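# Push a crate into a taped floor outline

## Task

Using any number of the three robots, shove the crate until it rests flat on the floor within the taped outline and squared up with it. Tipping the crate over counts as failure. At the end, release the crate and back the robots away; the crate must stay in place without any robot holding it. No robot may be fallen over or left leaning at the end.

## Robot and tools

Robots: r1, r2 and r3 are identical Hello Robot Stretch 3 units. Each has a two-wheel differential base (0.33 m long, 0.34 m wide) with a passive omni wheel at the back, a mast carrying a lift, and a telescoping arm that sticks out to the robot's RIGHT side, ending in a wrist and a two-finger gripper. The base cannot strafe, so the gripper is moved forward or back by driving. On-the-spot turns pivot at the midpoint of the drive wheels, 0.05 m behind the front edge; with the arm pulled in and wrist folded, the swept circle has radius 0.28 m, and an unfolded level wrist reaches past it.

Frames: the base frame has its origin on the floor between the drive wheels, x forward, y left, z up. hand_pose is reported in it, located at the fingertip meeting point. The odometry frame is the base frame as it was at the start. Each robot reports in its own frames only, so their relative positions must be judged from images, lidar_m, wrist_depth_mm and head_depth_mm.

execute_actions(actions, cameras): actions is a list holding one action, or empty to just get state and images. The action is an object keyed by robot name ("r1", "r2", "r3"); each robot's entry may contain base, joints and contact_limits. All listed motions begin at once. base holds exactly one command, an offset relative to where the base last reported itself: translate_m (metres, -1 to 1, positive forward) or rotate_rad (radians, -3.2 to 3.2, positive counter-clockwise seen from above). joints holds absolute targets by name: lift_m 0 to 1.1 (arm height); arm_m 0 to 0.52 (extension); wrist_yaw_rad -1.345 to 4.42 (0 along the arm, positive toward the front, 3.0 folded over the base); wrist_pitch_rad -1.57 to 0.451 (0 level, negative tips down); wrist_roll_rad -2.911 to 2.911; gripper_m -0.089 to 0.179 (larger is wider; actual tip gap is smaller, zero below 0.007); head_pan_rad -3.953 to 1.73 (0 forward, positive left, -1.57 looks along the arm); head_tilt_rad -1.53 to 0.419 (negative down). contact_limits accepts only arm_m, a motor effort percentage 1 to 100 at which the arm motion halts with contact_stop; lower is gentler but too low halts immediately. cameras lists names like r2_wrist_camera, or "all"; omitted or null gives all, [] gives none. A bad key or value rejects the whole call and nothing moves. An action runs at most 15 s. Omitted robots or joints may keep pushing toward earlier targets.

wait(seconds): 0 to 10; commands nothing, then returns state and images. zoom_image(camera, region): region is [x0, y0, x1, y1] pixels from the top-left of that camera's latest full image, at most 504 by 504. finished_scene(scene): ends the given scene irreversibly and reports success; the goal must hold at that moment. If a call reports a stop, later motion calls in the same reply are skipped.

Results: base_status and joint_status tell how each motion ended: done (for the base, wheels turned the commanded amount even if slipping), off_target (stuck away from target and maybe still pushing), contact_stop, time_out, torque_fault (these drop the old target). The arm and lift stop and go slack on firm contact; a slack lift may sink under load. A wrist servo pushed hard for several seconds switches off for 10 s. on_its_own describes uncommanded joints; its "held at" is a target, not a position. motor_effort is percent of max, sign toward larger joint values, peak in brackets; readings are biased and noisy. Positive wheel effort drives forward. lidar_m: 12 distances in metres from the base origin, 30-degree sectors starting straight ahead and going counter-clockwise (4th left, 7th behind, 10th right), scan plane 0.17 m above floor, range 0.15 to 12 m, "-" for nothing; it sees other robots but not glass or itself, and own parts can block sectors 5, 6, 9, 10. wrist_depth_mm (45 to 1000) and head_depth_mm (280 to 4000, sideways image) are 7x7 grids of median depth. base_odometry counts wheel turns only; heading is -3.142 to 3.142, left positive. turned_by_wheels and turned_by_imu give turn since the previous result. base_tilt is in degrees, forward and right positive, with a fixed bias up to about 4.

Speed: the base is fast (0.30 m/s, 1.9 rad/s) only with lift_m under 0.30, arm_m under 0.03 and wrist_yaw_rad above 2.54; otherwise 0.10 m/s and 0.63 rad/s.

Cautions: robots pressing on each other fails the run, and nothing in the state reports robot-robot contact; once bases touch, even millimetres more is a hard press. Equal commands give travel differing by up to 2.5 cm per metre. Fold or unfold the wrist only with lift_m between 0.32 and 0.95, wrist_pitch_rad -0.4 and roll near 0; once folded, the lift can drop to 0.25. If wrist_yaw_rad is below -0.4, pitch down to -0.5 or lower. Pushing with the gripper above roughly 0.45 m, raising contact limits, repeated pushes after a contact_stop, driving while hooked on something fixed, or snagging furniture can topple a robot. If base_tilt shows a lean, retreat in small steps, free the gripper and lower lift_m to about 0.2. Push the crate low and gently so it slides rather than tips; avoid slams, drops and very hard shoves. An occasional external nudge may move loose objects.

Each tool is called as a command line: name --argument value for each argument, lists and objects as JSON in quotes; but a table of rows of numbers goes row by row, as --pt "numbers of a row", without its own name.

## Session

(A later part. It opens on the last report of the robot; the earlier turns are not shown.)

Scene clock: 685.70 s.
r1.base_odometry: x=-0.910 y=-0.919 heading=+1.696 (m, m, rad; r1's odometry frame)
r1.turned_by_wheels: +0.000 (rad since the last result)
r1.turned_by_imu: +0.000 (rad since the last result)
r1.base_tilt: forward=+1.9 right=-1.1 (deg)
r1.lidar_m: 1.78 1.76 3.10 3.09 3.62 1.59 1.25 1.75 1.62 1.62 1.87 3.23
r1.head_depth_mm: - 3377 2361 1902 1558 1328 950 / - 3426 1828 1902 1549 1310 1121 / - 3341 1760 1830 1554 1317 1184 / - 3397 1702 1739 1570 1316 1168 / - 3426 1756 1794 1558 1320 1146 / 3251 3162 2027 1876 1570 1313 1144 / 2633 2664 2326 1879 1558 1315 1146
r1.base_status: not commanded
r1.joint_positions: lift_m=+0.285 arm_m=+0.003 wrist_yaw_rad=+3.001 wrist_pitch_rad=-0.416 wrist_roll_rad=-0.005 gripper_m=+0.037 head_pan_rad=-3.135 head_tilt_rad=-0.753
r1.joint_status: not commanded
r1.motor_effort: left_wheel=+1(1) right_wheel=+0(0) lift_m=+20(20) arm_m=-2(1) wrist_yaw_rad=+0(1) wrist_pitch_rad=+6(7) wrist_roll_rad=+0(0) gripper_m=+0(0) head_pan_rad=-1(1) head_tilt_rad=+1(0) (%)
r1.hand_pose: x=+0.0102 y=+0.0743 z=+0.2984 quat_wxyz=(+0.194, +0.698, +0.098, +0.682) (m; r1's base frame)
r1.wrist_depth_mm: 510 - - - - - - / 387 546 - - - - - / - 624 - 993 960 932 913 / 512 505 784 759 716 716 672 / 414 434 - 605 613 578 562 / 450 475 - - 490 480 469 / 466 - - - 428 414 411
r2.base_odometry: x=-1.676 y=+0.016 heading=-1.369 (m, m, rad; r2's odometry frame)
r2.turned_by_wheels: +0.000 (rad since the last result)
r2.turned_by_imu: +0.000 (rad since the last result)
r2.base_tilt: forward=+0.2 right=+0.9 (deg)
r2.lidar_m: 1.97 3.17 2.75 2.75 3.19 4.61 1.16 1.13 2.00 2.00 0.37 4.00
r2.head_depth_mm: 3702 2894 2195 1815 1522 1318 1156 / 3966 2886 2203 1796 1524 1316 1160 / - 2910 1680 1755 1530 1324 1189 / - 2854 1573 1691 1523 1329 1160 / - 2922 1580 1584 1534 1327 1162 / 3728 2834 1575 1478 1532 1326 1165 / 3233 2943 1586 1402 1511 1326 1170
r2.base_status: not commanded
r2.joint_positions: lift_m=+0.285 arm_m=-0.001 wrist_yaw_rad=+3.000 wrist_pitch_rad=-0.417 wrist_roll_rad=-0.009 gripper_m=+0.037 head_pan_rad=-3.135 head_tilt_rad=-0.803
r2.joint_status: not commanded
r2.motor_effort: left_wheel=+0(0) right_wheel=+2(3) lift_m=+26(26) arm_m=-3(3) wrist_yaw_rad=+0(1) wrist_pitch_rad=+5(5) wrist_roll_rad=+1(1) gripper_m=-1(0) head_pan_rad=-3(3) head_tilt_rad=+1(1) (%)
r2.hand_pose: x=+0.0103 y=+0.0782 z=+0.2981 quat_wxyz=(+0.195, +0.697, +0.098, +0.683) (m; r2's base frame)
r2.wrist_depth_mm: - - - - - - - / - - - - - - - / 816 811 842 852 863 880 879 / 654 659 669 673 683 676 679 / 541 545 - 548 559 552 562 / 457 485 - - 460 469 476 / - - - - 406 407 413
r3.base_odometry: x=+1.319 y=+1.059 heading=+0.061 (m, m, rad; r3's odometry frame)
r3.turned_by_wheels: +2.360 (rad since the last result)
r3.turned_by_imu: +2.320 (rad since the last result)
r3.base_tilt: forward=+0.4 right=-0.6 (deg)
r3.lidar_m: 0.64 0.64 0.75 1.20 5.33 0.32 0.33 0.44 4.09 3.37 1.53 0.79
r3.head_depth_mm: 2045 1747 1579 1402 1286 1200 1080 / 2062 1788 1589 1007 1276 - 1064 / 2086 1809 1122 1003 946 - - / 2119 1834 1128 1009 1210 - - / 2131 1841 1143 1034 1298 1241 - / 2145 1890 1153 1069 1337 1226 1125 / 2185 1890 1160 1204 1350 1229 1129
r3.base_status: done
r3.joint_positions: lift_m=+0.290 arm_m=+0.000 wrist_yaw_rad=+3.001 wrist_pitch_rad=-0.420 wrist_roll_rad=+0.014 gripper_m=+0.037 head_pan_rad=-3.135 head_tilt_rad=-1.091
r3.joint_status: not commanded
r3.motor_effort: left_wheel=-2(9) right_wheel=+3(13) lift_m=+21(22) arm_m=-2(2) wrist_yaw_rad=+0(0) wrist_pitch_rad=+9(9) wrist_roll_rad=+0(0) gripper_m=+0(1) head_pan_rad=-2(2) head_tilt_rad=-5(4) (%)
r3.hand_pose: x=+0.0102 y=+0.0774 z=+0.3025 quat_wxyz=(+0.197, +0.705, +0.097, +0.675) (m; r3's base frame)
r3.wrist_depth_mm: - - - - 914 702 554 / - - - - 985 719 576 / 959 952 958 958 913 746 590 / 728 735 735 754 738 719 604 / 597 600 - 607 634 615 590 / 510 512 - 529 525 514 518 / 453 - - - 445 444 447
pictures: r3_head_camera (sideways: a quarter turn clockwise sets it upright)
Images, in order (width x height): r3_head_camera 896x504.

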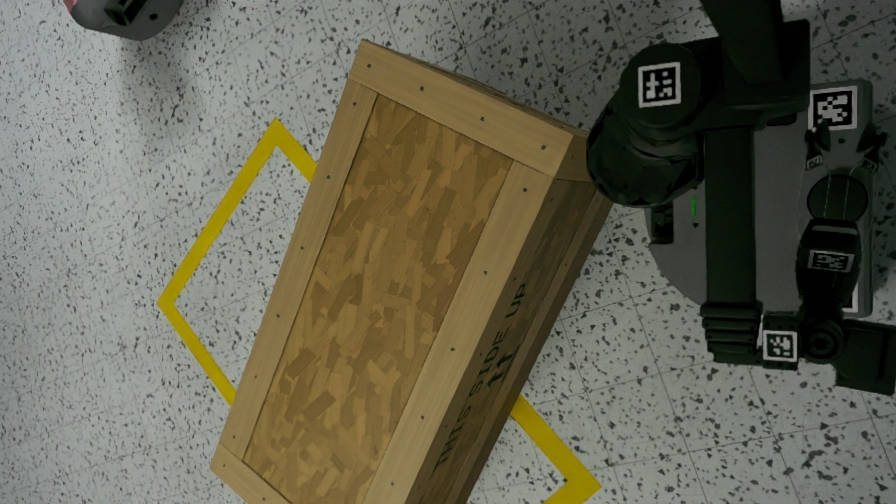

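execute_actions --actions '[{"r3":{"base":{"translate_m":-0.03},"joints":{"lift_m":0.31}}}]' --cameras '[]'

execute_actions --actions '[{"r3":{"base":{"translate_m":-0.45}}}]' --cameras '["r3_head_camera","r1_head_camera","r2_head_camera"]'

Scene clock: 692.17 s.
r1.base_odometry: x=-0.910 y=-0.919 heading=+1.696 (m, m, rad; r1's odometry frame)
r1.turned_by_wheels: +0.000 (rad since the last result)
r1.turned_by_imu: +0.000 (rad since the last result)
r1.base_tilt: forward=+1.9 right=-1.0 (deg)
r1.lidar_m: 1.77 1.77 3.11 3.11 3.59 1.59 1.25 1.72 1.62 1.62 1.87 3.23
r1.head_depth_mm: - 3421 2356 1899 1568 1330 949 / - 3395 1831 1897 1559 1313 1126 / - 3383 1741 1840 1567 1316 1190 / - 3391 1706 1725 1555 1306 1169 / - 3437 1751 1789 1553 1318 1137 / 3221 3187 1988 1915 1541 1324 1144 / 2570 2609 2423 1908 1546 1310 1145
r1.base_status: not commanded
r1.joint_positions: lift_m=+0.285 arm_m=+0.003 wrist_yaw_rad=+3.001 wrist_pitch_rad=-0.416 wrist_roll_rad=-0.005 gripper_m=+0.037 head_pan_rad=-3.135 head_tilt_rad=-0.753
r1.joint_status: not commanded
r1.motor_effort: left_wheel=+0(1) right_wheel=-1(1) lift_m=+21(21) arm_m=-1(2) wrist_yaw_rad=-1(1) wrist_pitch_rad=+7(6) wrist_roll_rad=+0(0) gripper_m=+0(1) head_pan_rad=-1(0) head_tilt_rad=+0(0) (%)
r1.hand_pose: x=+0.0102 y=+0.0743 z=+0.2984 quat_wxyz=(+0.194, +0.698, +0.098, +0.682) (m; r1's base frame)
r1.wrist_depth_mm: 501 - - - - - - / 382 548 - - - - - / - 615 - 956 941 915 888 / 506 508 773 751 735 701 703 / 412 434 - 595 605 566 562 / 441 470 - - 486 484 470 / 455 - - - 426 413 409
r2.base_odometry: x=-1.676 y=+0.016 heading=-1.369 (m, m, rad; r2's odometry frame)
r2.turned_by_wheels: +0.000 (rad since the last result)
r2.turned_by_imu: -0.001 (rad since the last result)
r2.base_tilt: forward=+0.2 right=+1.0 (deg)
r2.lidar_m: 1.97 3.16 2.75 2.75 3.18 4.61 1.16 1.13 2.00 2.01 0.37 4.05
r2.head_depth_mm: 3744 2872 2217 1799 1527 1309 1157 / 3807 2864 2232 1803 1528 1318 1159 / - 2877 1681 1730 1527 1320 1180 / - 2911 1563 1679 1530 1325 1164 / - 2900 1569 1573 1527 1326 1168 / 3703 2808 1579 1475 1522 1337 1165 / 3187 2944 1578 1404 1496 1325 1167
r2.base_status: not commanded
r2.joint_positions: lift_m=+0.285 arm_m=-0.001 wrist_yaw_rad=+3.000 wrist_pitch_rad=-0.417 wrist_roll_rad=-0.009 gripper_m=+0.037 head_pan_rad=-3.135 head_tilt_rad=-0.803
r2.joint_status: not commanded
r2.motor_effort: left_wheel=+0(0) right_wheel=+1(1) lift_m=+26(26) arm_m=-3(3) wrist_yaw_rad=+0(0) wrist_pitch_rad=+5(5) wrist_roll_rad=+1(0) gripper_m=+0(1) head_pan_rad=-3(4) head_tilt_rad=+1(1) (%)
r2.hand_pose: x=+0.0103 y=+0.0782 z=+0.2981 quat_wxyz=(+0.195, +0.697, +0.098, +0.683) (m; r2's base frame)
r2.wrist_depth_mm: - - - - - - - / - - - - - - - / 818 814 844 854 845 855 875 / 653 653 672 669 689 675 696 / 541 537 - 555 552 553 571 / 460 490 - - 461 472 475 / - - - - 412 409 414
r3.base_odometry: x=+1.289 y=+1.057 heading=+0.061 (m, m, rad; r3's odometry frame)
r3.turned_by_wheels: +0.000 (rad since the last result)
r3.turned_by_imu: -0.001 (rad since the last result)
r3.base_tilt: forward=+0.4 right=-0.6 (deg)
r3.lidar_m: 0.67 0.67 0.78 1.25 5.32 0.30 0.30 0.40 4.11 3.38 1.59 0.82
r3.head_depth_mm: 2032 1747 1578 1393 1286 1204 1073 / 2061 1802 1593 1000 1279 - - / 2077 1819 1601 1003 936 - - / 2109 1832 1125 1015 1112 - - / 2139 1850 1139 1021 1269 1240 - / 2151 1868 1145 1060 1318 1220 1133 / 2174 1891 1158 1093 1336 1225 1128
r3.base_status: done
r3.joint_positions: lift_m=+0.310 arm_m=+0.000 wrist_yaw_rad=+3.001 wrist_pitch_rad=-0.420 wrist_roll_rad=+0.014 gripper_m=+0.037 head_pan_rad=-3.135 head_tilt_rad=-1.091
r3.joint_status: all done
r3.motor_effort: left_wheel=-2(13) right_wheel=+2(8) lift_m=+28(31) arm_m=-2(2) wrist_yaw_rad=-1(1) wrist_pitch_rad=+9(10) wrist_roll_rad=+0(0) gripper_m=-1(0) head_pan_rad=-2(3) head_tilt_rad=-4(4) (%)
r3.hand_pose: x=+0.0102 y=+0.0774 z=+0.3221 quat_wxyz=(+0.197, +0.705, +0.097, +0.675) (m; r3's base frame)
r3.wrist_depth_mm: - - - - 975 721 582 / - - - - - 756 594 / - - - - 951 777 617 / 759 760 774 777 794 755 631 / 639 636 - 637 650 644 616 / 532 531 - 540 555 538 545 / 459 - - - 465 464 472
pictures: none
No camera images: the call's "cameras" was empty. Leave "cameras" out to get every camera's image.

Scene clock: 697.60 s.
r1.base_odometry: x=-0.910 y=-0.919 heading=+1.696 (m, m, rad; r1's odometry frame)
r1.turned_by_wheels: +0.000 (rad since the last result)
r1.turned_by_imu: +0.000 (rad since the last result)
r1.base_tilt: forward=+1.8 right=-1.0 (deg)
r1.lidar_m: 1.77 1.76 3.11 3.10 3.59 1.09 1.09 1.88 1.62 1.62 1.88 3.25
r1.head_depth_mm: - 3387 2252 1924 1543 1330 955 / - 3379 1693 1745 1563 1332 1125 / - 3381 1705 1478 1551 1313 1196 / - 3426 2356 1612 1571 1320 1166 / - 3327 1610 1779 1561 1321 1146 / 3045 3024 2341 1896 1558 1318 1144 / 2648 2757 2416 1902 1553 1312 1137
r1.base_status: not commanded
r1.joint_positions: lift_m=+0.285 arm_m=+0.003 wrist_yaw_rad=+3.001 wrist_pitch_rad=-0.416 wrist_roll_rad=-0.005 gripper_m=+0.037 head_pan_rad=-3.135 head_tilt_rad=-0.753
r1.joint_status: not commanded
r1.motor_effort: left_wheel=+2(1) right_wheel=+0(1) lift_m=+21(21) arm_m=-1(1) wrist_yaw_rad=-2(1) wrist_pitch_rad=+7(7) wrist_roll_rad=+0(0) gripper_m=-1(1) head_pan_rad=-1(0) head_tilt_rad=+0(1) (%)
r1.hand_pose: x=+0.0102 y=+0.0743 z=+0.2984 quat_wxyz=(+0.194, +0.698, +0.098, +0.682) (m; r1's base frame)
r1.wrist_depth_mm: 500 - - - - - - / 386 542 - - - - - / - 629 - - 960 920 888 / 496 497 760 755 745 687 702 / 416 428 - 612 616 580 554 / 450 475 - - 480 483 475 / 458 - - - 425 418 411
r2.base_odometry: x=-1.676 y=+0.016 heading=-1.369 (m, m, rad; r2's odometry frame)
r2.turned_by_wheels: +0.000 (rad since the last result)
r2.turned_by_imu: -0.001 (rad since the last result)
r2.base_tilt: forward=+0.3 right=+1.0 (deg)
r2.lidar_m: 1.97 3.16 2.75 2.75 3.17 4.62 0.79 0.82 2.00 2.00 0.37 4.05
r2.head_depth_mm: 3817 2805 2232 1806 1523 1312 1158 / 3866 2876 2207 1786 1518 1320 1158 / - 2857 1638 1728 1528 1320 1179 / - 2917 1563 1383 1492 1326 1155 / - 2909 1580 1279 1328 1320 1164 / 3682 2811 2288 1275 1387 1325 1173 / 3193 2919 2037 1311 1475 1330 1166
r2.base_status: not commanded
r2.joint_positions: lift_m=+0.285 arm_m=-0.001 wrist_yaw_rad=+3.000 wrist_pitch_rad=-0.417 wrist_roll_rad=-0.009 gripper_m=+0.037 head_pan_rad=-3.135 head_tilt_rad=-0.803
r2.joint_status: not commanded
r2.motor_effort: left_wheel=-1(0) right_wheel=+1(2) lift_m=+26(26) arm_m=-3(2) wrist_yaw_rad=+0(0) wrist_pitch_rad=+5(5) wrist_roll_rad=+1(1) gripper_m=-1(1) head_pan_rad=-3(3) head_tilt_rad=+1(0) (%)
r2.hand_pose: x=+0.0103 y=+0.0782 z=+0.2981 quat_wxyz=(+0.195, +0.697, +0.098, +0.683) (m; r2's base frame)
r2.wrist_depth_mm: - - - - - - - / - - - - - - - / 826 810 847 860 892 862 876 / 651 659 674 654 670 679 691 / 537 541 - 555 563 555 565 / 464 491 - - 456 470 475 / - - - - 409 412 415
r3.base_odometry: x=+0.840 y=+1.030 heading=+0.060 (m, m, rad; r3's odometry frame)
r3.turned_by_wheels: +0.000 (rad since the last result)
r3.turned_by_imu: -0.241 (rad since the last result)
r3.base_tilt: forward=+0.5 right=-0.5 (deg)
r3.lidar_m: 1.07 1.03 1.07 1.41 3.47 0.33 0.27 0.27 0.31 0.49 3.55 1.55
r3.head_depth_mm: 1462 1588 1574 1420 1284 1208 1081 / 1293 1571 1575 1425 1310 - - / 2038 1789 1606 1036 930 - - / 2106 1840 1624 1012 931 - - / 2137 1857 1638 1019 927 1063 - / 2157 1883 1649 1024 926 1058 1130 / 2181 1886 1664 1032 938 946 1132
r3.base_status: translate_m off_target (by the wheels' count: -0.4496 of -0.4500)
r3.joint_positions: lift_m=+0.310 arm_m=+0.000 wrist_yaw_rad=+3.000 wrist_pitch_rad=-0.419 wrist_roll_rad=+0.014 gripper_m=+0.037 head_pan_rad=-3.135 head_tilt_rad=-1.091
r3.joint_status: not commanded
r3.on_its_own: left_wheel is at rest, and its effort (-61) is outside its rest range (-18 to +18); right_wheel is at rest, and its effort (-50) is outside its rest range (-18 to +18)
r3.motor_effort: left_wheel=-61(100) right_wheel=-50(67) lift_m=+27(28) arm_m=-2(2) wrist_yaw_rad=-1(1) wrist_pitch_rad=+9(9) wrist_roll_rad=+0(0) gripper_m=+0(0) head_pan_rad=-3(3) head_tilt_rad=-4(4) (%)
r3.hand_pose: x=+0.0103 y=+0.0774 z=+0.3223 quat_wxyz=(+0.197, +0.705, +0.097, +0.675) (m; r3's base frame)
r3.wrist_depth_mm: - - - - - 939 786 / - - - - - - 814 / - - - - - 948 864 / 769 776 776 770 780 785 789 / 624 632 - 638 653 637 639 / 536 538 - 535 557 539 540 / 463 - - - 461 468 465
pictures: r1_head_camera (sideways: a quarter turn clockwise sets it upright), r2_head_camera (sideways: a quarter turn clockwise sets it upright), r3_head_camera (sideways: a quarter turn clockwise sets it upright)
Images, in order (width x height): r1_head_camera 896x504, r2_head_camera 896x504, r3_head_camera 896x504.

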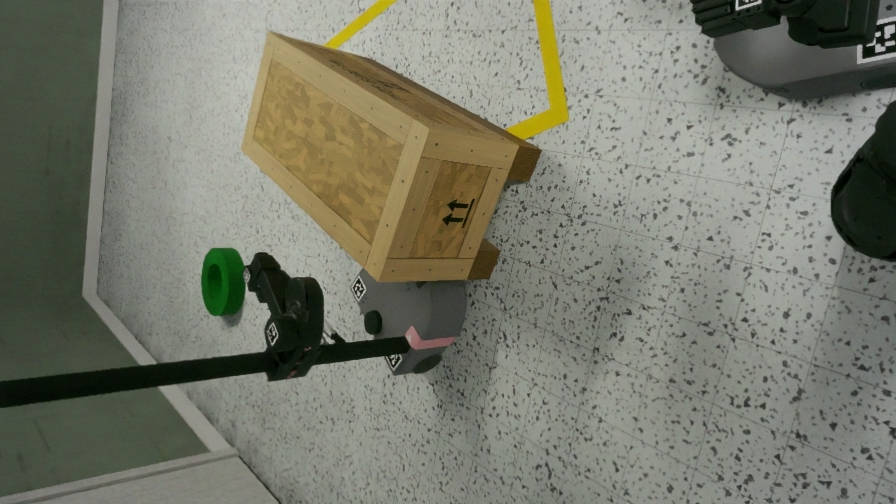

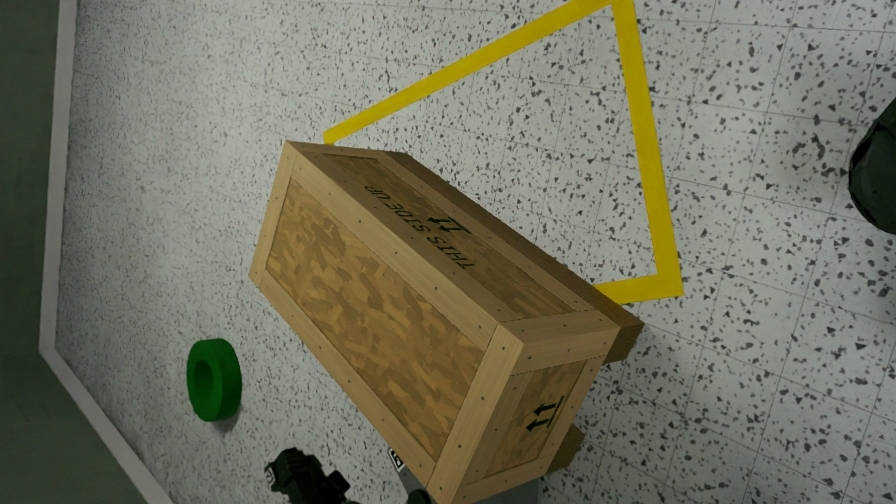

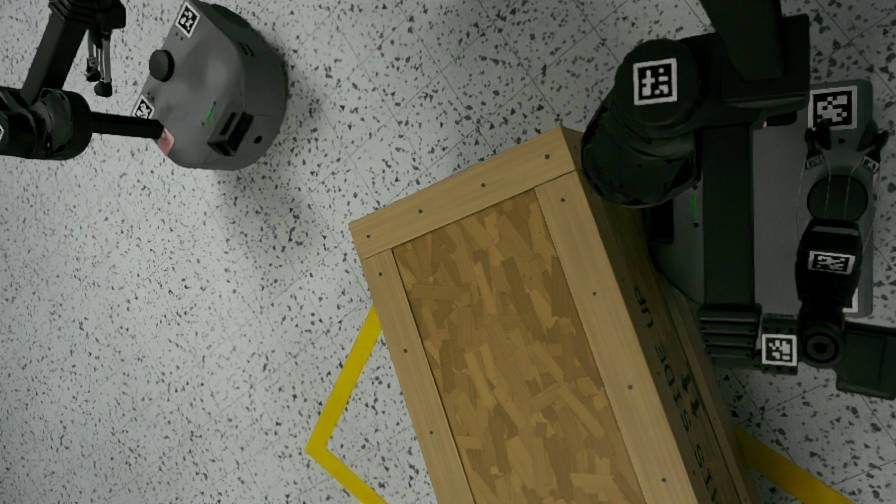

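execute_actions --actions '[{"r3":{"base":{"rotate_rad":-1.46},"joints":{"lift_m":0.29}}}]' --cameras '[]'

execute_actions --actions '[{"r3":{"base":{"translate_m":-0.27}}}]' --cameras '[]'

execute_actions --actions '[{"r3":{"base":{"rotate_rad":2.24}}}]' --cameras '[]'

execute_actions --actions '[{"r3":{"base":{"translate_m":-0.03},"joints":{"lift_m":0.31}}}]' --cameras '["r3_head_camera"]'

Scene clock: 709.70 s.
r1.base_odometry: x=-0.910 y=-0.919 heading=+1.696 (m, m, rad; r1's odometry frame)
r1.turned_by_wheels: +0.000 (rad since the last result)
r1.turned_by_imu: +0.000 (rad since the last result)
r1.base_tilt: forward=+1.8 right=-1.0 (deg)
r1.lidar_m: 1.77 1.76 3.11 3.11 3.60 1.09 1.09 1.87 1.62 1.62 1.87 3.22
r1.head_depth_mm: - 3392 2244 1904 1565 1327 949 / - 3392 1695 1736 1567 1323 1126 / - 3398 1723 1485 1557 1317 1190 / - 3398 2335 1609 1565 1315 1167 / - 3365 1995 1784 1548 1324 1139 / 3185 3127 1880 1796 1560 1318 1141 / 2636 2789 2439 1904 1560 1316 1143
r1.base_status: not commanded
r1.joint_positions: lift_m=+0.285 arm_m=+0.003 wrist_yaw_rad=+3.001 wrist_pitch_rad=-0.416 wrist_roll_rad=-0.005 gripper_m=+0.037 head_pan_rad=-3.135 head_tilt_rad=-0.753
r1.joint_status: not commanded
r1.motor_effort: left_wheel=+2(1) right_wheel=+0(1) lift_m=+21(21) arm_m=-2(2) wrist_yaw_rad=-1(0) wrist_pitch_rad=+7(7) wrist_roll_rad=+0(0) gripper_m=-1(0) head_pan_rad=-1(0) head_tilt_rad=+0(1) (%)
r1.hand_pose: x=+0.0102 y=+0.0743 z=+0.2984 quat_wxyz=(+0.194, +0.698, +0.098, +0.682) (m; r1's base frame)
r1.wrist_depth_mm: 512 - - - - - - / 383 545 - - - - - / - 612 - 975 982 930 882 / 509 506 771 771 721 716 683 / 409 434 - 611 607 570 554 / 438 467 - - 480 487 472 / 462 - - - 423 413 409
r2.base_odometry: x=-1.676 y=+0.016 heading=-1.369 (m, m, rad; r2's odometry frame)
r2.turned_by_wheels: +0.000 (rad since the last result)
r2.turned_by_imu: -0.001 (rad since the last result)
r2.base_tilt: forward=+0.2 right=+0.9 (deg)
r2.lidar_m: 1.97 3.14 2.75 2.75 3.20 4.61 0.79 0.82 1.99 2.00 0.37 4.07
r2.head_depth_mm: 3770 2854 2211 1808 1519 1318 1157 / 3937 2891 2226 1805 1512 1311 1157 / - 2886 1641 1715 1529 1325 1181 / - 2912 1570 1391 1498 1323 1161 / - 2891 1558 1275 1328 1321 1165 / 3746 2825 2256 1278 1380 1324 1159 / 3192 2945 2247 1321 1470 1328 1167
r2.base_status: not commanded
r2.joint_positions: lift_m=+0.285 arm_m=-0.001 wrist_yaw_rad=+3.000 wrist_pitch_rad=-0.417 wrist_roll_rad=-0.009 gripper_m=+0.037 head_pan_rad=-3.135 head_tilt_rad=-0.803
r2.joint_status: not commanded
r2.motor_effort: left_wheel=+1(0) right_wheel=+1(2) lift_m=+27(26) arm_m=-3(2) wrist_yaw_rad=+0(1) wrist_pitch_rad=+5(5) wrist_roll_rad=+1(1) gripper_m=+1(1) head_pan_rad=-3(3) head_tilt_rad=+1(2) (%)
r2.hand_pose: x=+0.0103 y=+0.0782 z=+0.2981 quat_wxyz=(+0.195, +0.697, +0.098, +0.683) (m; r2's base frame)
r2.wrist_depth_mm: - - - - - - - / - - - - - - - / 805 817 847 850 863 866 886 / 654 645 658 672 665 679 684 / 535 546 - 544 563 563 560 / 459 491 - - 457 468 478 / - - - - 410 414 410
r3.base_odometry: x=+0.840 y=+1.030 heading=-1.399 (m, m, rad; r3's odometry frame)
r3.turned_by_wheels: -1.460 (rad since the last result)
r3.turned_by_imu: -1.436 (rad since the last result)
r3.base_tilt: forward=+0.5 right=-0.6 (deg)
r3.lidar_m: 0.61 3.18 1.35 1.03 1.05 1.11 1.61 5.16 0.31 0.27 0.27 0.33
r3.head_depth_mm: 1518 1684 1583 1414 1284 1200 1077 / 1755 1788 1593 1430 1314 - 1061 / 2004 1815 1605 1441 1325 - - / 2097 1828 1616 1460 1314 - - / 2148 1848 1628 1466 1323 1242 - / 2158 1872 1654 1471 1342 1220 931 / 2186 1891 1671 1487 1349 890 785
r3.base_status: done
r3.joint_positions: lift_m=+0.290 arm_m=+0.000 wrist_yaw_rad=+3.000 wrist_pitch_rad=-0.419 wrist_roll_rad=+0.014 gripper_m=+0.037 head_pan_rad=-3.135 head_tilt_rad=-1.091
r3.joint_status: all done
r3.motor_effort: left_wheel=+2(46) right_wheel=-3(60) lift_m=+21(24) arm_m=-2(2) wrist_yaw_rad=+0(0) wrist_pitch_rad=+9(9) wrist_roll_rad=+0(0) gripper_m=+0(0) head_pan_rad=-3(3) head_tilt_rad=-4(5) (%)
r3.hand_pose: x=+0.0103 y=+0.0774 z=+0.3026 quat_wxyz=(+0.197, +0.705, +0.097, +0.675) (m; r3's base frame)
r3.wrist_depth_mm: 784 - - - - - - / 827 - - - - - - / 859 898 965 953 972 967 932 / 738 729 735 744 746 767 763 / 607 603 - 606 631 611 615 / 507 514 - 528 535 515 521 / 452 - - - 443 445 449
pictures: none
No camera images: the call's "cameras" was empty. Leave "cameras" out to get every camera's image.

Scene clock: 712.43 s.
r1.base_odometry: x=-0.910 y=-0.919 heading=+1.696 (m, m, rad; r1's odometry frame)
r1.turned_by_wheels: +0.000 (rad since the last result)
r1.turned_by_imu: +0.000 (rad since the last result)
r1.base_tilt: forward=+1.8 right=-1.0 (deg)
r1.lidar_m: 1.77 1.76 3.10 3.10 3.59 1.09 1.09 1.37 1.62 1.62 1.88 3.25
r1.head_depth_mm: - 3471 2265 1904 1558 1330 947 / - 3406 1700 1722 1572 1322 1126 / - 3396 1691 1484 1557 1312 1193 / - 3392 2405 1603 1548 1315 1163 / - 3373 2413 1840 1555 1317 1145 / 3179 3167 2424 1668 1552 1311 1137 / 2654 2759 1479 1712 1543 1320 1140
r1.base_status: not commanded
r1.joint_positions: lift_m=+0.285 arm_m=+0.003 wrist_yaw_rad=+3.001 wrist_pitch_rad=-0.416 wrist_roll_rad=-0.005 gripper_m=+0.037 head_pan_rad=-3.135 head_tilt_rad=-0.753
r1.joint_status: not commanded
r1.motor_effort: left_wheel=+1(2) right_wheel=-1(0) lift_m=+21(21) arm_m=-1(2) wrist_yaw_rad=+0(1) wrist_pitch_rad=+6(7) wrist_roll_rad=+0(0) gripper_m=+0(0) head_pan_rad=-2(0) head_tilt_rad=+1(1) (%)
r1.hand_pose: x=+0.0102 y=+0.0743 z=+0.2984 quat_wxyz=(+0.194, +0.698, +0.098, +0.682) (m; r1's base frame)
r1.wrist_depth_mm: 503 - - - - - - / 384 544 - - - - - / - 628 - - 937 944 874 / 526 499 780 758 723 702 691 / 416 427 - 600 604 568 556 / 444 472 - - 486 485 478 / 448 - - - 422 417 411
r2.base_odometry: x=-1.676 y=+0.016 heading=-1.369 (m, m, rad; r2's odometry frame)
r2.turned_by_wheels: +0.000 (rad since the last result)
r2.turned_by_imu: +0.000 (rad since the last result)
r2.base_tilt: forward=+0.2 right=+1.0 (deg)
r2.lidar_m: 1.96 3.17 2.75 2.75 3.19 4.62 0.79 0.82 2.00 2.00 0.37 4.04
r2.head_depth_mm: 3805 2900 2224 1785 1522 1317 1154 / 3880 2878 2206 1823 1529 1312 1159 / - 2865 1629 1702 1526 1320 1182 / - 2931 1563 1381 1498 1325 1159 / - 2891 1566 1277 1322 1322 1164 / 3746 2825 2251 1286 1380 1330 1163 / 3186 2934 2250 1317 1470 1333 1164
r2.base_status: not commanded
r2.joint_positions: lift_m=+0.285 arm_m=-0.001 wrist_yaw_rad=+3.000 wrist_pitch_rad=-0.417 wrist_roll_rad=-0.009 gripper_m=+0.037 head_pan_rad=-3.135 head_tilt_rad=-0.803
r2.joint_status: not commanded
r2.motor_effort: left_wheel=+0(1) right_wheel=+1(1) lift_m=+26(26) arm_m=-3(2) wrist_yaw_rad=+0(0) wrist_pitch_rad=+5(5) wrist_roll_rad=+1(1) gripper_m=+0(0) head_pan_rad=-2(3) head_tilt_rad=+1(1) (%)
r2.hand_pose: x=+0.0103 y=+0.0782 z=+0.2981 quat_wxyz=(+0.195, +0.697, +0.098, +0.683) (m; r2's base frame)
r2.wrist_depth_mm: - - - - - - - / - - - - - - - / 844 822 829 845 866 866 875 / 655 664 660 674 674 687 686 / 539 544 - 551 571 555 556 / 461 489 - - 462 474 477 / - - - - 406 411 407
r3.base_odometry: x=+0.794 y=+1.296 heading=-1.399 (m, m, rad; r3's odometry frame)
r3.turned_by_wheels: +0.000 (rad since the last result)
r3.turned_by_imu: +0.000 (rad since the last result)
r3.base_tilt: forward=+0.5 right=-0.6 (deg)
r3.lidar_m: 0.73 2.81 1.20 0.94 0.93 0.98 1.42 4.90 1.37 1.33 0.33 0.39
r3.head_depth_mm: 1344 1519 1559 1411 1291 1203 1078 / 1566 1734 1593 1426 1310 - 1062 / 1867 1809 1607 1442 1325 - - / 2078 1839 1620 1458 1309 - - / 2138 1851 1640 1465 1325 1236 - / 2149 1874 1655 1477 1333 1223 1123 / 2185 1900 1662 1496 1343 1229 1129
r3.base_status: done
r3.joint_positions: lift_m=+0.290 arm_m=+0.000 wrist_yaw_rad=+3.000 wrist_pitch_rad=-0.419 wrist_roll_rad=+0.014 gripper_m=+0.037 head_pan_rad=-3.135 head_tilt_rad=-1.091
r3.joint_status: not commanded
r3.motor_effort: left_wheel=+2(8) right_wheel=-2(12) lift_m=+21(21) arm_m=-2(2) wrist_yaw_rad=+0(1) wrist_pitch_rad=+9(9) wrist_roll_rad=+0(0) gripper_m=+0(0) head_pan_rad=-3(4) head_tilt_rad=-3(3) (%)
r3.hand_pose: x=+0.0103 y=+0.0774 z=+0.3026 quat_wxyz=(+0.197, +0.705, +0.097, +0.675) (m; r3's base frame)
r3.wrist_depth_mm: 705 - 889 - - - - / 741 - 969 - - - - / 781 839 952 964 960 981 - / 737 731 744 746 744 759 765 / 603 605 - 604 633 606 607 / 509 508 - 529 532 515 514 / 450 - - - 443 447 446
pictures: none
No camera images: the call's "cameras" was empty. Leave "cameras" out to get every camera's image.

Scene clock: 714.93 s.
r1.base_odometry: x=-0.910 y=-0.919 heading=+1.696 (m, m, rad; r1's odometry frame)
r1.turned_by_wheels: +0.000 (rad since the last result)
r1.turned_by_imu: +0.000 (rad since the last result)
r1.base_tilt: forward=+1.9 right=-1.0 (deg)
r1.lidar_m: 1.78 1.76 3.12 3.10 3.59 1.09 1.09 1.37 1.62 1.62 1.87 3.24
r1.head_depth_mm: - 3399 2274 1902 1550 1328 952 / - 3431 1710 1734 1569 1315 1120 / - 3382 1685 1481 1555 1317 1191 / - 3347 2435 1614 1555 1330 1165 / - 3419 2266 1720 1554 1315 1142 / 3209 3236 1447 1709 1537 1311 1143 / 2496 2727 2405 1893 1547 1320 1141
r1.base_status: not commanded
r1.joint_positions: lift_m=+0.285 arm_m=+0.003 wrist_yaw_rad=+3.001 wrist_pitch_rad=-0.416 wrist_roll_rad=-0.005 gripper_m=+0.037 head_pan_rad=-3.135 head_tilt_rad=-0.753
r1.joint_status: not commanded
r1.motor_effort: left_wheel=+1(1) right_wheel=+0(1) lift_m=+21(21) arm_m=-2(1) wrist_yaw_rad=-1(0) wrist_pitch_rad=+7(7) wrist_roll_rad=+0(0) gripper_m=+0(0) head_pan_rad=-1(0) head_tilt_rad=+1(0) (%)
r1.hand_pose: x=+0.0102 y=+0.0743 z=+0.2984 quat_wxyz=(+0.194, +0.698, +0.098, +0.682) (m; r1's base frame)
r1.wrist_depth_mm: 505 - - - - - - / 388 550 - - - - - / - 629 - 993 943 940 895 / 514 498 773 774 757 706 677 / 413 432 - 615 615 578 555 / 450 474 - - 490 486 477 / 463 - - - 422 421 406
r2.base_odometry: x=-1.676 y=+0.016 heading=-1.369 (m, m, rad; r2's odometry frame)
r2.turned_by_wheels: +0.000 (rad since the last result)
r2.turned_by_imu: +0.000 (rad since the last result)
r2.base_tilt: forward=+0.2 right=+0.9 (deg)
r2.lidar_m: 1.96 3.16 2.75 2.75 3.21 4.60 0.79 0.82 2.00 2.00 0.37 4.03
r2.head_depth_mm: 3788 2877 2235 1808 1525 1319 1160 / 3955 2888 2214 1812 1525 1312 1163 / - 2872 1626 1716 1524 1312 1185 / - 2858 1561 1394 1495 1317 1162 / - 2915 1563 1280 1329 1322 1171 / 3764 2818 2252 1283 1386 1327 1174 / 3224 2942 2252 1316 1478 1334 1171
r2.base_status: not commanded
r2.joint_positions: lift_m=+0.285 arm_m=-0.001 wrist_yaw_rad=+3.000 wrist_pitch_rad=-0.417 wrist_roll_rad=-0.009 gripper_m=+0.037 head_pan_rad=-3.135 head_tilt_rad=-0.803
r2.joint_status: not commanded
r2.motor_effort: left_wheel=+0(0) right_wheel=+1(2) lift_m=+26(26) arm_m=-3(2) wrist_yaw_rad=+1(0) wrist_pitch_rad=+5(5) wrist_roll_rad=+1(1) gripper_m=-1(1) head_pan_rad=-1(3) head_tilt_rad=+1(1) (%)
r2.hand_pose: x=+0.0103 y=+0.0782 z=+0.2981 quat_wxyz=(+0.195, +0.697, +0.098, +0.683) (m; r2's base frame)
r2.wrist_depth_mm: - - - - - - - / - - - - - - - / 812 800 831 845 863 858 892 / 655 658 654 671 680 683 685 / 537 542 - 551 562 552 558 / 460 493 - - 458 474 477 / - - - - 409 406 412
r3.base_odometry: x=+0.794 y=+1.296 heading=+0.841 (m, m, rad; r3's odometry frame)
r3.turned_by_wheels: +2.240 (rad since the last result)
r3.turned_by_imu: +2.202 (rad since the last result)
r3.base_tilt: forward=+0.4 right=-0.5 (deg)
r3.lidar_m: 0.92 1.04 1.70 4.88 1.32 0.33 0.33 0.43 3.81 2.08 1.09 0.93
r3.head_depth_mm: 2027 1781 1569 1414 1290 1206 1078 / 2063 1796 1588 1018 1296 - 1062 / 2086 1815 1117 1003 944 - - / 2104 1834 1126 1009 1196 - - / 2126 1858 1138 1024 1283 1247 - / 2160 1859 1153 1062 1327 1223 1124 / 2201 1880 1162 1122 1350 1227 1126
r3.base_status: done
r3.joint_positions: lift_m=+0.290 arm_m=+0.000 wrist_yaw_rad=+3.000 wrist_pitch_rad=-0.419 wrist_roll_rad=+0.014 gripper_m=+0.037 head_pan_rad=-3.135 head_tilt_rad=-1.091
r3.joint_status: not commanded
r3.motor_effort: left_wheel=-2(9) right_wheel=+3(13) lift_m=+21(21) arm_m=-2(2) wrist_yaw_rad=-1(1) wrist_pitch_rad=+9(9) wrist_roll_rad=+0(0) gripper_m=+1(1) head_pan_rad=-4(3) head_tilt_rad=-4(4) (%)
r3.hand_pose: x=+0.0103 y=+0.0774 z=+0.3026 quat_wxyz=(+0.197, +0.705, +0.097, +0.675) (m; r3's base frame)
r3.wrist_depth_mm: - - - - - - - / - - - - - - - / 940 905 955 956 977 977 - / 745 740 743 749 750 755 757 / 605 604 - 608 633 610 611 / 509 508 - 528 533 513 516 / 455 - - - 446 446 449
pictures: none
No camera images: the call's "cameras" was empty. Leave "cameras" out to get every camera's image.

Scene clock: 716.60 s.
r1.base_odometry: x=-0.910 y=-0.919 heading=+1.696 (m, m, rad; r1's odometry frame)
r1.turned_by_wheels: +0.000 (rad since the last result)
r1.turned_by_imu: +0.000 (rad since the last result)
r1.base_tilt: forward=+2.0 right=-1.0 (deg)
r1.lidar_m: 1.77 1.76 3.09 3.11 3.59 1.09 1.09 1.37 1.62 1.62 1.88 3.24
r1.head_depth_mm: - 3374 2245 1882 1555 1321 949 / - 3453 1689 1748 1559 1322 1123 / - 3390 1701 1488 1558 1322 1182 / - 3363 2448 1604 1550 1321 1169 / - 3360 2172 1705 1552 1316 1145 / 3194 3029 1664 1723 1550 1318 1145 / 2595 2806 2426 1870 1546 1319 1142
r1.base_status: not commanded
r1.joint_positions: lift_m=+0.285 arm_m=+0.003 wrist_yaw_rad=+3.001 wrist_pitch_rad=-0.416 wrist_roll_rad=-0.005 gripper_m=+0.037 head_pan_rad=-3.135 head_tilt_rad=-0.753
r1.joint_status: not commanded
r1.motor_effort: left_wheel=+1(1) right_wheel=+0(0) lift_m=+21(21) arm_m=-2(1) wrist_yaw_rad=-2(2) wrist_pitch_rad=+7(7) wrist_roll_rad=+0(0) gripper_m=+0(0) head_pan_rad=-2(0) head_tilt_rad=+0(0) (%)
r1.hand_pose: x=+0.0102 y=+0.0743 z=+0.2984 quat_wxyz=(+0.194, +0.698, +0.098, +0.682) (m; r1's base frame)
r1.wrist_depth_mm: 517 - - - - - - / 386 541 - - - - - / - 624 - 959 967 927 879 / 519 495 794 757 731 715 685 / 414 433 - 617 602 570 556 / 447 473 - - 485 479 468 / 463 - - - 429 423 412
r2.base_odometry: x=-1.676 y=+0.016 heading=-1.369 (m, m, rad; r2's odometry frame)
r2.turned_by_wheels: +0.000 (rad since the last result)
r2.turned_by_imu: +0.000 (rad since the last result)
r2.base_tilt: forward=+0.2 right=+0.9 (deg)
r2.lidar_m: 1.97 3.16 2.76 2.75 3.20 4.61 0.79 0.82 2.00 2.00 0.37 4.04
r2.head_depth_mm: 3800 2879 2216 1805 1513 1319 1156 / 3867 2866 2215 1810 1519 1317 1164 / - 2908 1639 1719 1525 1315 1179 / - 2880 1551 1390 1496 1319 1161 / - 2944 1566 1279 1325 1321 1164 / 3703 2806 2229 1287 1388 1331 1167 / 3257 2918 2272 1320 1484 1327 1168
r2.base_status: not commanded
r2.joint_positions: lift_m=+0.285 arm_m=-0.001 wrist_yaw_rad=+3.000 wrist_pitch_rad=-0.417 wrist_roll_rad=-0.009 gripper_m=+0.037 head_pan_rad=-3.135 head_tilt_rad=-0.803
r2.joint_status: not commanded
r2.motor_effort: left_wheel=-1(0) right_wheel=+1(2) lift_m=+26(26) arm_m=-3(3) wrist_yaw_rad=+0(0) wrist_pitch_rad=+5(5) wrist_roll_rad=+1(1) gripper_m=+1(1) head_pan_rad=-4(3) head_tilt_rad=+2(1) (%)
r2.hand_pose: x=+0.0103 y=+0.0782 z=+0.2981 quat_wxyz=(+0.195, +0.697, +0.098, +0.683) (m; r2's base frame)
r2.wrist_depth_mm: - - - - - - - / - - - - - - - / 837 809 839 856 856 869 875 / 653 645 661 671 674 675 690 / 536 541 - 551 563 555 561 / 461 493 - - 459 470 472 / - - - - 409 414 413
r3.base_odometry: x=+0.774 y=+1.274 heading=+0.840 (m, m, rad; r3's odometry frame)
r3.turned_by_wheels: +0.000 (rad since the last result)
r3.turned_by_imu: +0.000 (rad since the last result)
r3.base_tilt: forward=+0.4 right=-0.5 (deg)
r3.lidar_m: 0.95 1.07 1.74 4.90 1.31 0.30 0.30 0.40 0.91 2.14 1.12 0.96
r3.head_depth_mm: 2033 1780 1582 1418 1285 1203 1077 / 2059 1796 1586 1005 1285 - - / 2082 1808 1606 1003 934 - - / 2113 1818 1123 1012 1103 - - / 2124 1852 1140 1018 1276 1239 - / 2157 1863 1151 1041 1315 1225 1134 / 2195 1886 1160 1085 1343 1228 1129
r3.base_status: done
r3.joint_positions: lift_m=+0.310 arm_m=+0.000 wrist_yaw_rad=+3.000 wrist_pitch_rad=-0.419 wrist_roll_rad=+0.014 gripper_m=+0.037 head_pan_rad=-3.135 head_tilt_rad=-1.091
r3.joint_status: all done
r3.motor_effort: left_wheel=-2(13) right_wheel=+3(8) lift_m=+28(29) arm_m=-2(2) wrist_yaw_rad=+0(1) wrist_pitch_rad=+9(9) wrist_roll_rad=+0(0) gripper_m=+0(1) head_pan_rad=-4(2) head_tilt_rad=-4(4) (%)
r3.hand_pose: x=+0.0103 y=+0.0774 z=+0.3222 quat_wxyz=(+0.197, +0.705, +0.097, +0.675) (m; r3's base frame)
r3.wrist_depth_mm: - - - - - - - / - - - - - - - / 935 - - - - - - / 771 759 770 779 781 779 779 / 620 634 - 633 659 633 643 / 532 534 - 538 554 542 540 / 459 - - - 465 466 467
pictures: r3_head_camera (sideways: a quarter turn clockwise sets it upright)
Images, in order (width x height): r3_head_camera 896x504.

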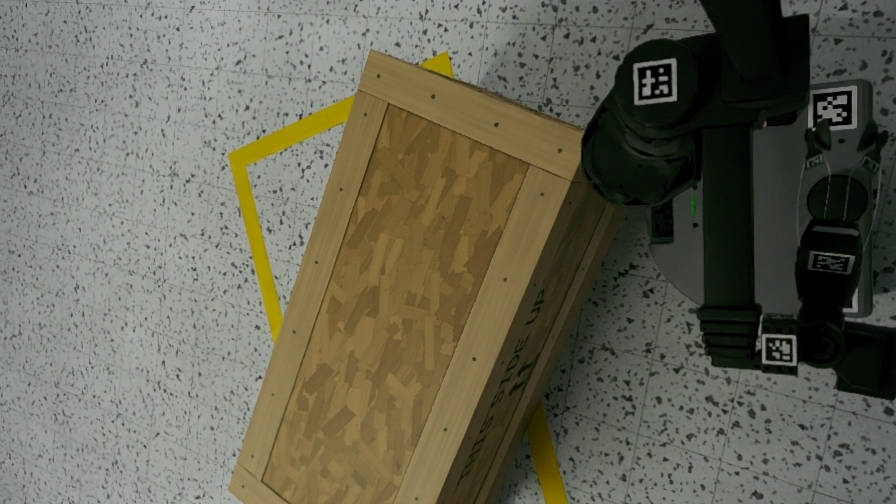

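Same setup as last time (0.45 gave 34°); need 38°.

execute_actions --actions '[{"r3":{"base":{"translate_m":-0.49}},"r2":{"joints":{"head_tilt_rad":-0.9}}}]' --cameras '["r3_head_camera","r1_head_camera","r2_head_camera"]'

Scene clock: 726.13 s.
r1.base_odometry: x=-0.910 y=-0.919 heading=+1.696 (m, m, rad; r1's odometry frame)
r1.turned_by_wheels: +0.000 (rad since the last result)
r1.turned_by_imu: +0.000 (rad since the last result)
r1.base_tilt: forward=+1.8 right=-1.0 (deg)
r1.lidar_m: 1.77 1.76 3.11 3.11 3.62 1.14 1.09 1.88 1.62 1.62 1.87 3.25
r1.head_depth_mm: - 3376 1686 1468 1553 1318 948 / - 3296 1708 1568 1563 1319 1124 / - 3000 1269 1568 1552 1319 1189 / - 3387 2429 1828 1540 1320 1162 / - 3310 2435 1896 1544 1321 1147 / 3250 3191 2435 1884 1556 1314 1149 / 2665 2767 2404 1882 1552 1311 1139
r1.base_status: not commanded
r1.joint_positions: lift_m=+0.285 arm_m=+0.003 wrist_yaw_rad=+3.001 wrist_pitch_rad=-0.416 wrist_roll_rad=-0.005 gripper_m=+0.037 head_pan_rad=-3.135 head_tilt_rad=-0.753
r1.joint_status: not commanded
r1.motor_effort: left_wheel=+2(2) right_wheel=-1(1) lift_m=+22(21) arm_m=-2(1) wrist_yaw_rad=+0(1) wrist_pitch_rad=+7(6) wrist_roll_rad=+0(0) gripper_m=+0(0) head_pan_rad=-1(0) head_tilt_rad=+0(1) (%)
r1.hand_pose: x=+0.0102 y=+0.0743 z=+0.2984 quat_wxyz=(+0.194, +0.698, +0.098, +0.682) (m; r1's base frame)
r1.wrist_depth_mm: 512 - - - - - - / 385 561 - - - - - / - 628 - 984 916 898 893 / 520 508 759 764 736 724 684 / 413 432 - 608 609 575 550 / 448 474 - - 480 493 472 / 470 - - - 431 411 416
r2.base_odometry: x=-1.676 y=+0.016 heading=-1.369 (m, m, rad; r2's odometry frame)
r2.turned_by_wheels: +0.000 (rad since the last result)
r2.turned_by_imu: -0.001 (rad since the last result)
r2.base_tilt: forward=+0.2 right=+1.0 (deg)
r2.lidar_m: 1.97 3.18 2.75 2.75 3.19 0.86 0.79 0.87 2.00 2.00 0.37 4.03
r2.head_depth_mm: 3142 2417 1968 1670 1430 1270 1130 / 3129 2430 1461 1238 1409 1270 1164 / 3158 1708 1381 1228 1388 1269 - / 3127 1699 1391 1219 1398 1271 1173 / 3177 2457 1944 1464 1395 1279 1150 / 3181 2478 1219 1382 1387 1294 1135 / 3074 2480 1048 1580 1433 1277 1139
r2.base_status: not commanded
r2.joint_positions: lift_m=+0.285 arm_m=-0.001 wrist_yaw_rad=+3.000 wrist_pitch_rad=-0.417 wrist_roll_rad=-0.009 gripper_m=+0.037 head_pan_rad=-3.135 head_tilt_rad=-0.889
r2.joint_status: all done
r2.motor_effort: left_wheel=-1(1) right_wheel=+1(1) lift_m=+26(26) arm_m=-3(3) wrist_yaw_rad=+1(0) wrist_pitch_rad=+5(5) wrist_roll_rad=+0(1) gripper_m=+0(0) head_pan_rad=-2(3) head_tilt_rad=-6(13) (%)
r2.hand_pose: x=+0.0103 y=+0.0782 z=+0.2981 quat_wxyz=(+0.195, +0.697, +0.098, +0.683) (m; r2's base frame)
r2.wrist_depth_mm: - - - - - - - / - - - - - - - / 834 805 853 843 854 864 876 / 640 655 667 670 675 679 685 / 532 544 - 556 581 562 554 / 467 491 - - 456 477 476 / - - - - 409 410 412
r3.base_odometry: x=+0.447 y=+0.909 heading=+0.840 (m, m, rad; r3's odometry frame)
r3.turned_by_wheels: -0.001 (rad since the last result)
r3.turned_by_imu: -0.225 (rad since the last result)
r3.base_tilt: forward=+0.4 right=-0.6 (deg)
r3.lidar_m: 1.39 1.44 1.93 1.23 1.01 0.35 0.27 0.27 0.29 0.43 2.02 1.43
r3.head_depth_mm: 2038 1783 1575 1419 1292 1204 1075 / 2062 1790 1595 1424 1310 - - / 2087 1823 1611 1438 938 - - / 2122 1836 1618 1011 929 - - / 2144 1854 1633 1020 918 1015 - / 2154 1879 1655 1027 927 981 1137 / 2192 1888 1662 1032 939 885 1131
r3.base_status: translate_m off_target (by the wheels' count: -0.4897 of -0.4900)
r3.joint_positions: lift_m=+0.310 arm_m=+0.000 wrist_yaw_rad=+3.001 wrist_pitch_rad=-0.419 wrist_roll_rad=+0.014 gripper_m=+0.037 head_pan_rad=-3.135 head_tilt_rad=-1.091
r3.joint_status: not commanded
r3.on_its_own: left_wheel is at rest, and its effort (-60) is outside its rest range (-18 to +18); right_wheel is at rest, and its effort (-42) is outside its rest range (-18 to +18)
r3.motor_effort: left_wheel=-60(96) right_wheel=-42(64) lift_m=+28(29) arm_m=-2(2) wrist_yaw_rad=-1(0) wrist_pitch_rad=+9(9) wrist_roll_rad=+0(0) gripper_m=+1(0) head_pan_rad=-3(3) head_tilt_rad=-5(4) (%)
r3.hand_pose: x=+0.0103 y=+0.0774 z=+0.3223 quat_wxyz=(+0.196, +0.705, +0.097, +0.675) (m; r3's base frame)
r3.wrist_depth_mm: - - - - - - - / - - - - - - - / 671 801 - - - - - / 683 756 778 778 788 779 801 / 634 628 - 627 653 636 644 / 531 527 - 537 550 535 539 / 459 - - - 467 469 468
pictures: r1_head_camera (sideways: a quarter turn clockwise sets it upright), r2_head_camera (sideways: a quarter turn clockwise sets it upright), r3_head_camera (sideways: a quarter turn clockwise sets it upright)
Images, in order (width x height): r1_head_camera 896x504, r2_head_camera 896x504, r3_head_camera 896x504.

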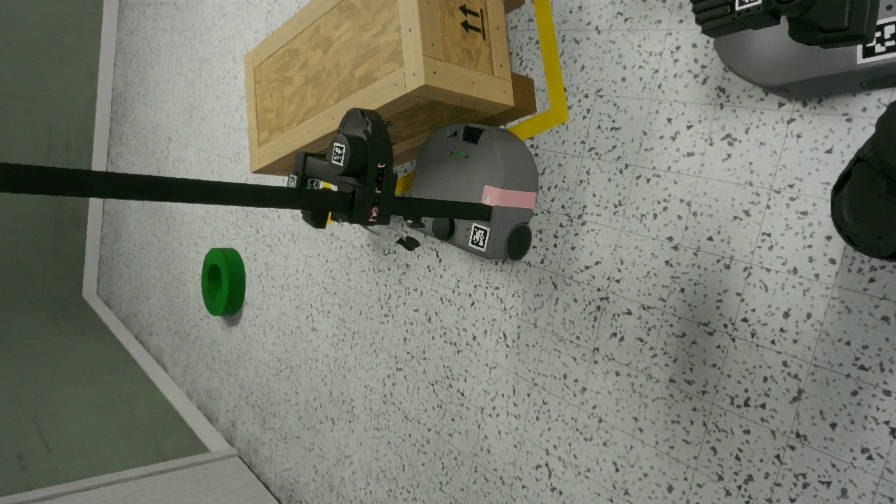

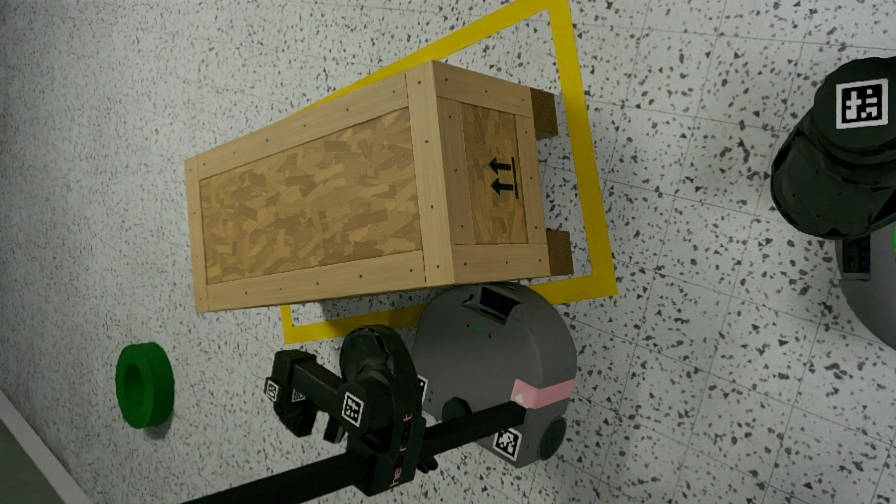

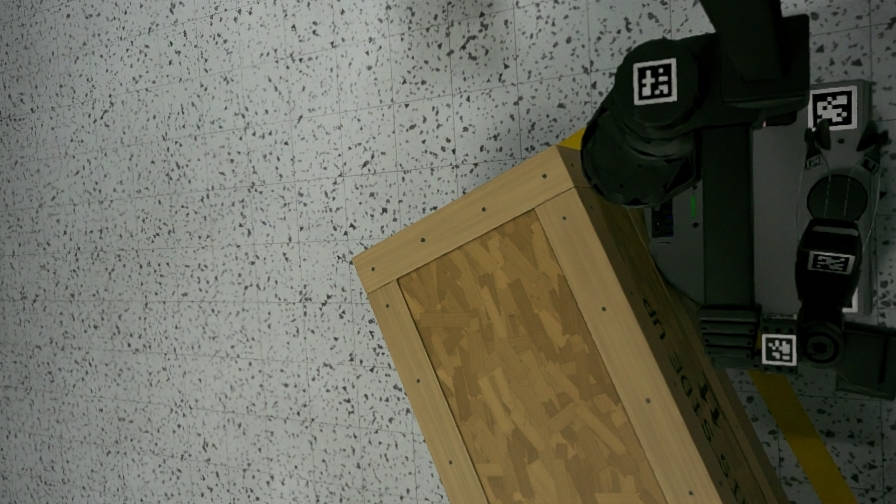

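zoom_image --camera "r2_head_camera" --region '[400, 0, 700, 320]'

Region (400, 0, 700, 320) of r2_head_camera's 896x504 image, scaled by 1.575, with more detail than that image has; it fills the left 472 columns of this view, and the rest is white.

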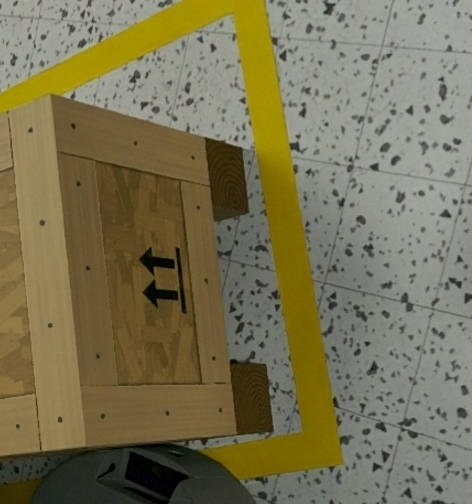

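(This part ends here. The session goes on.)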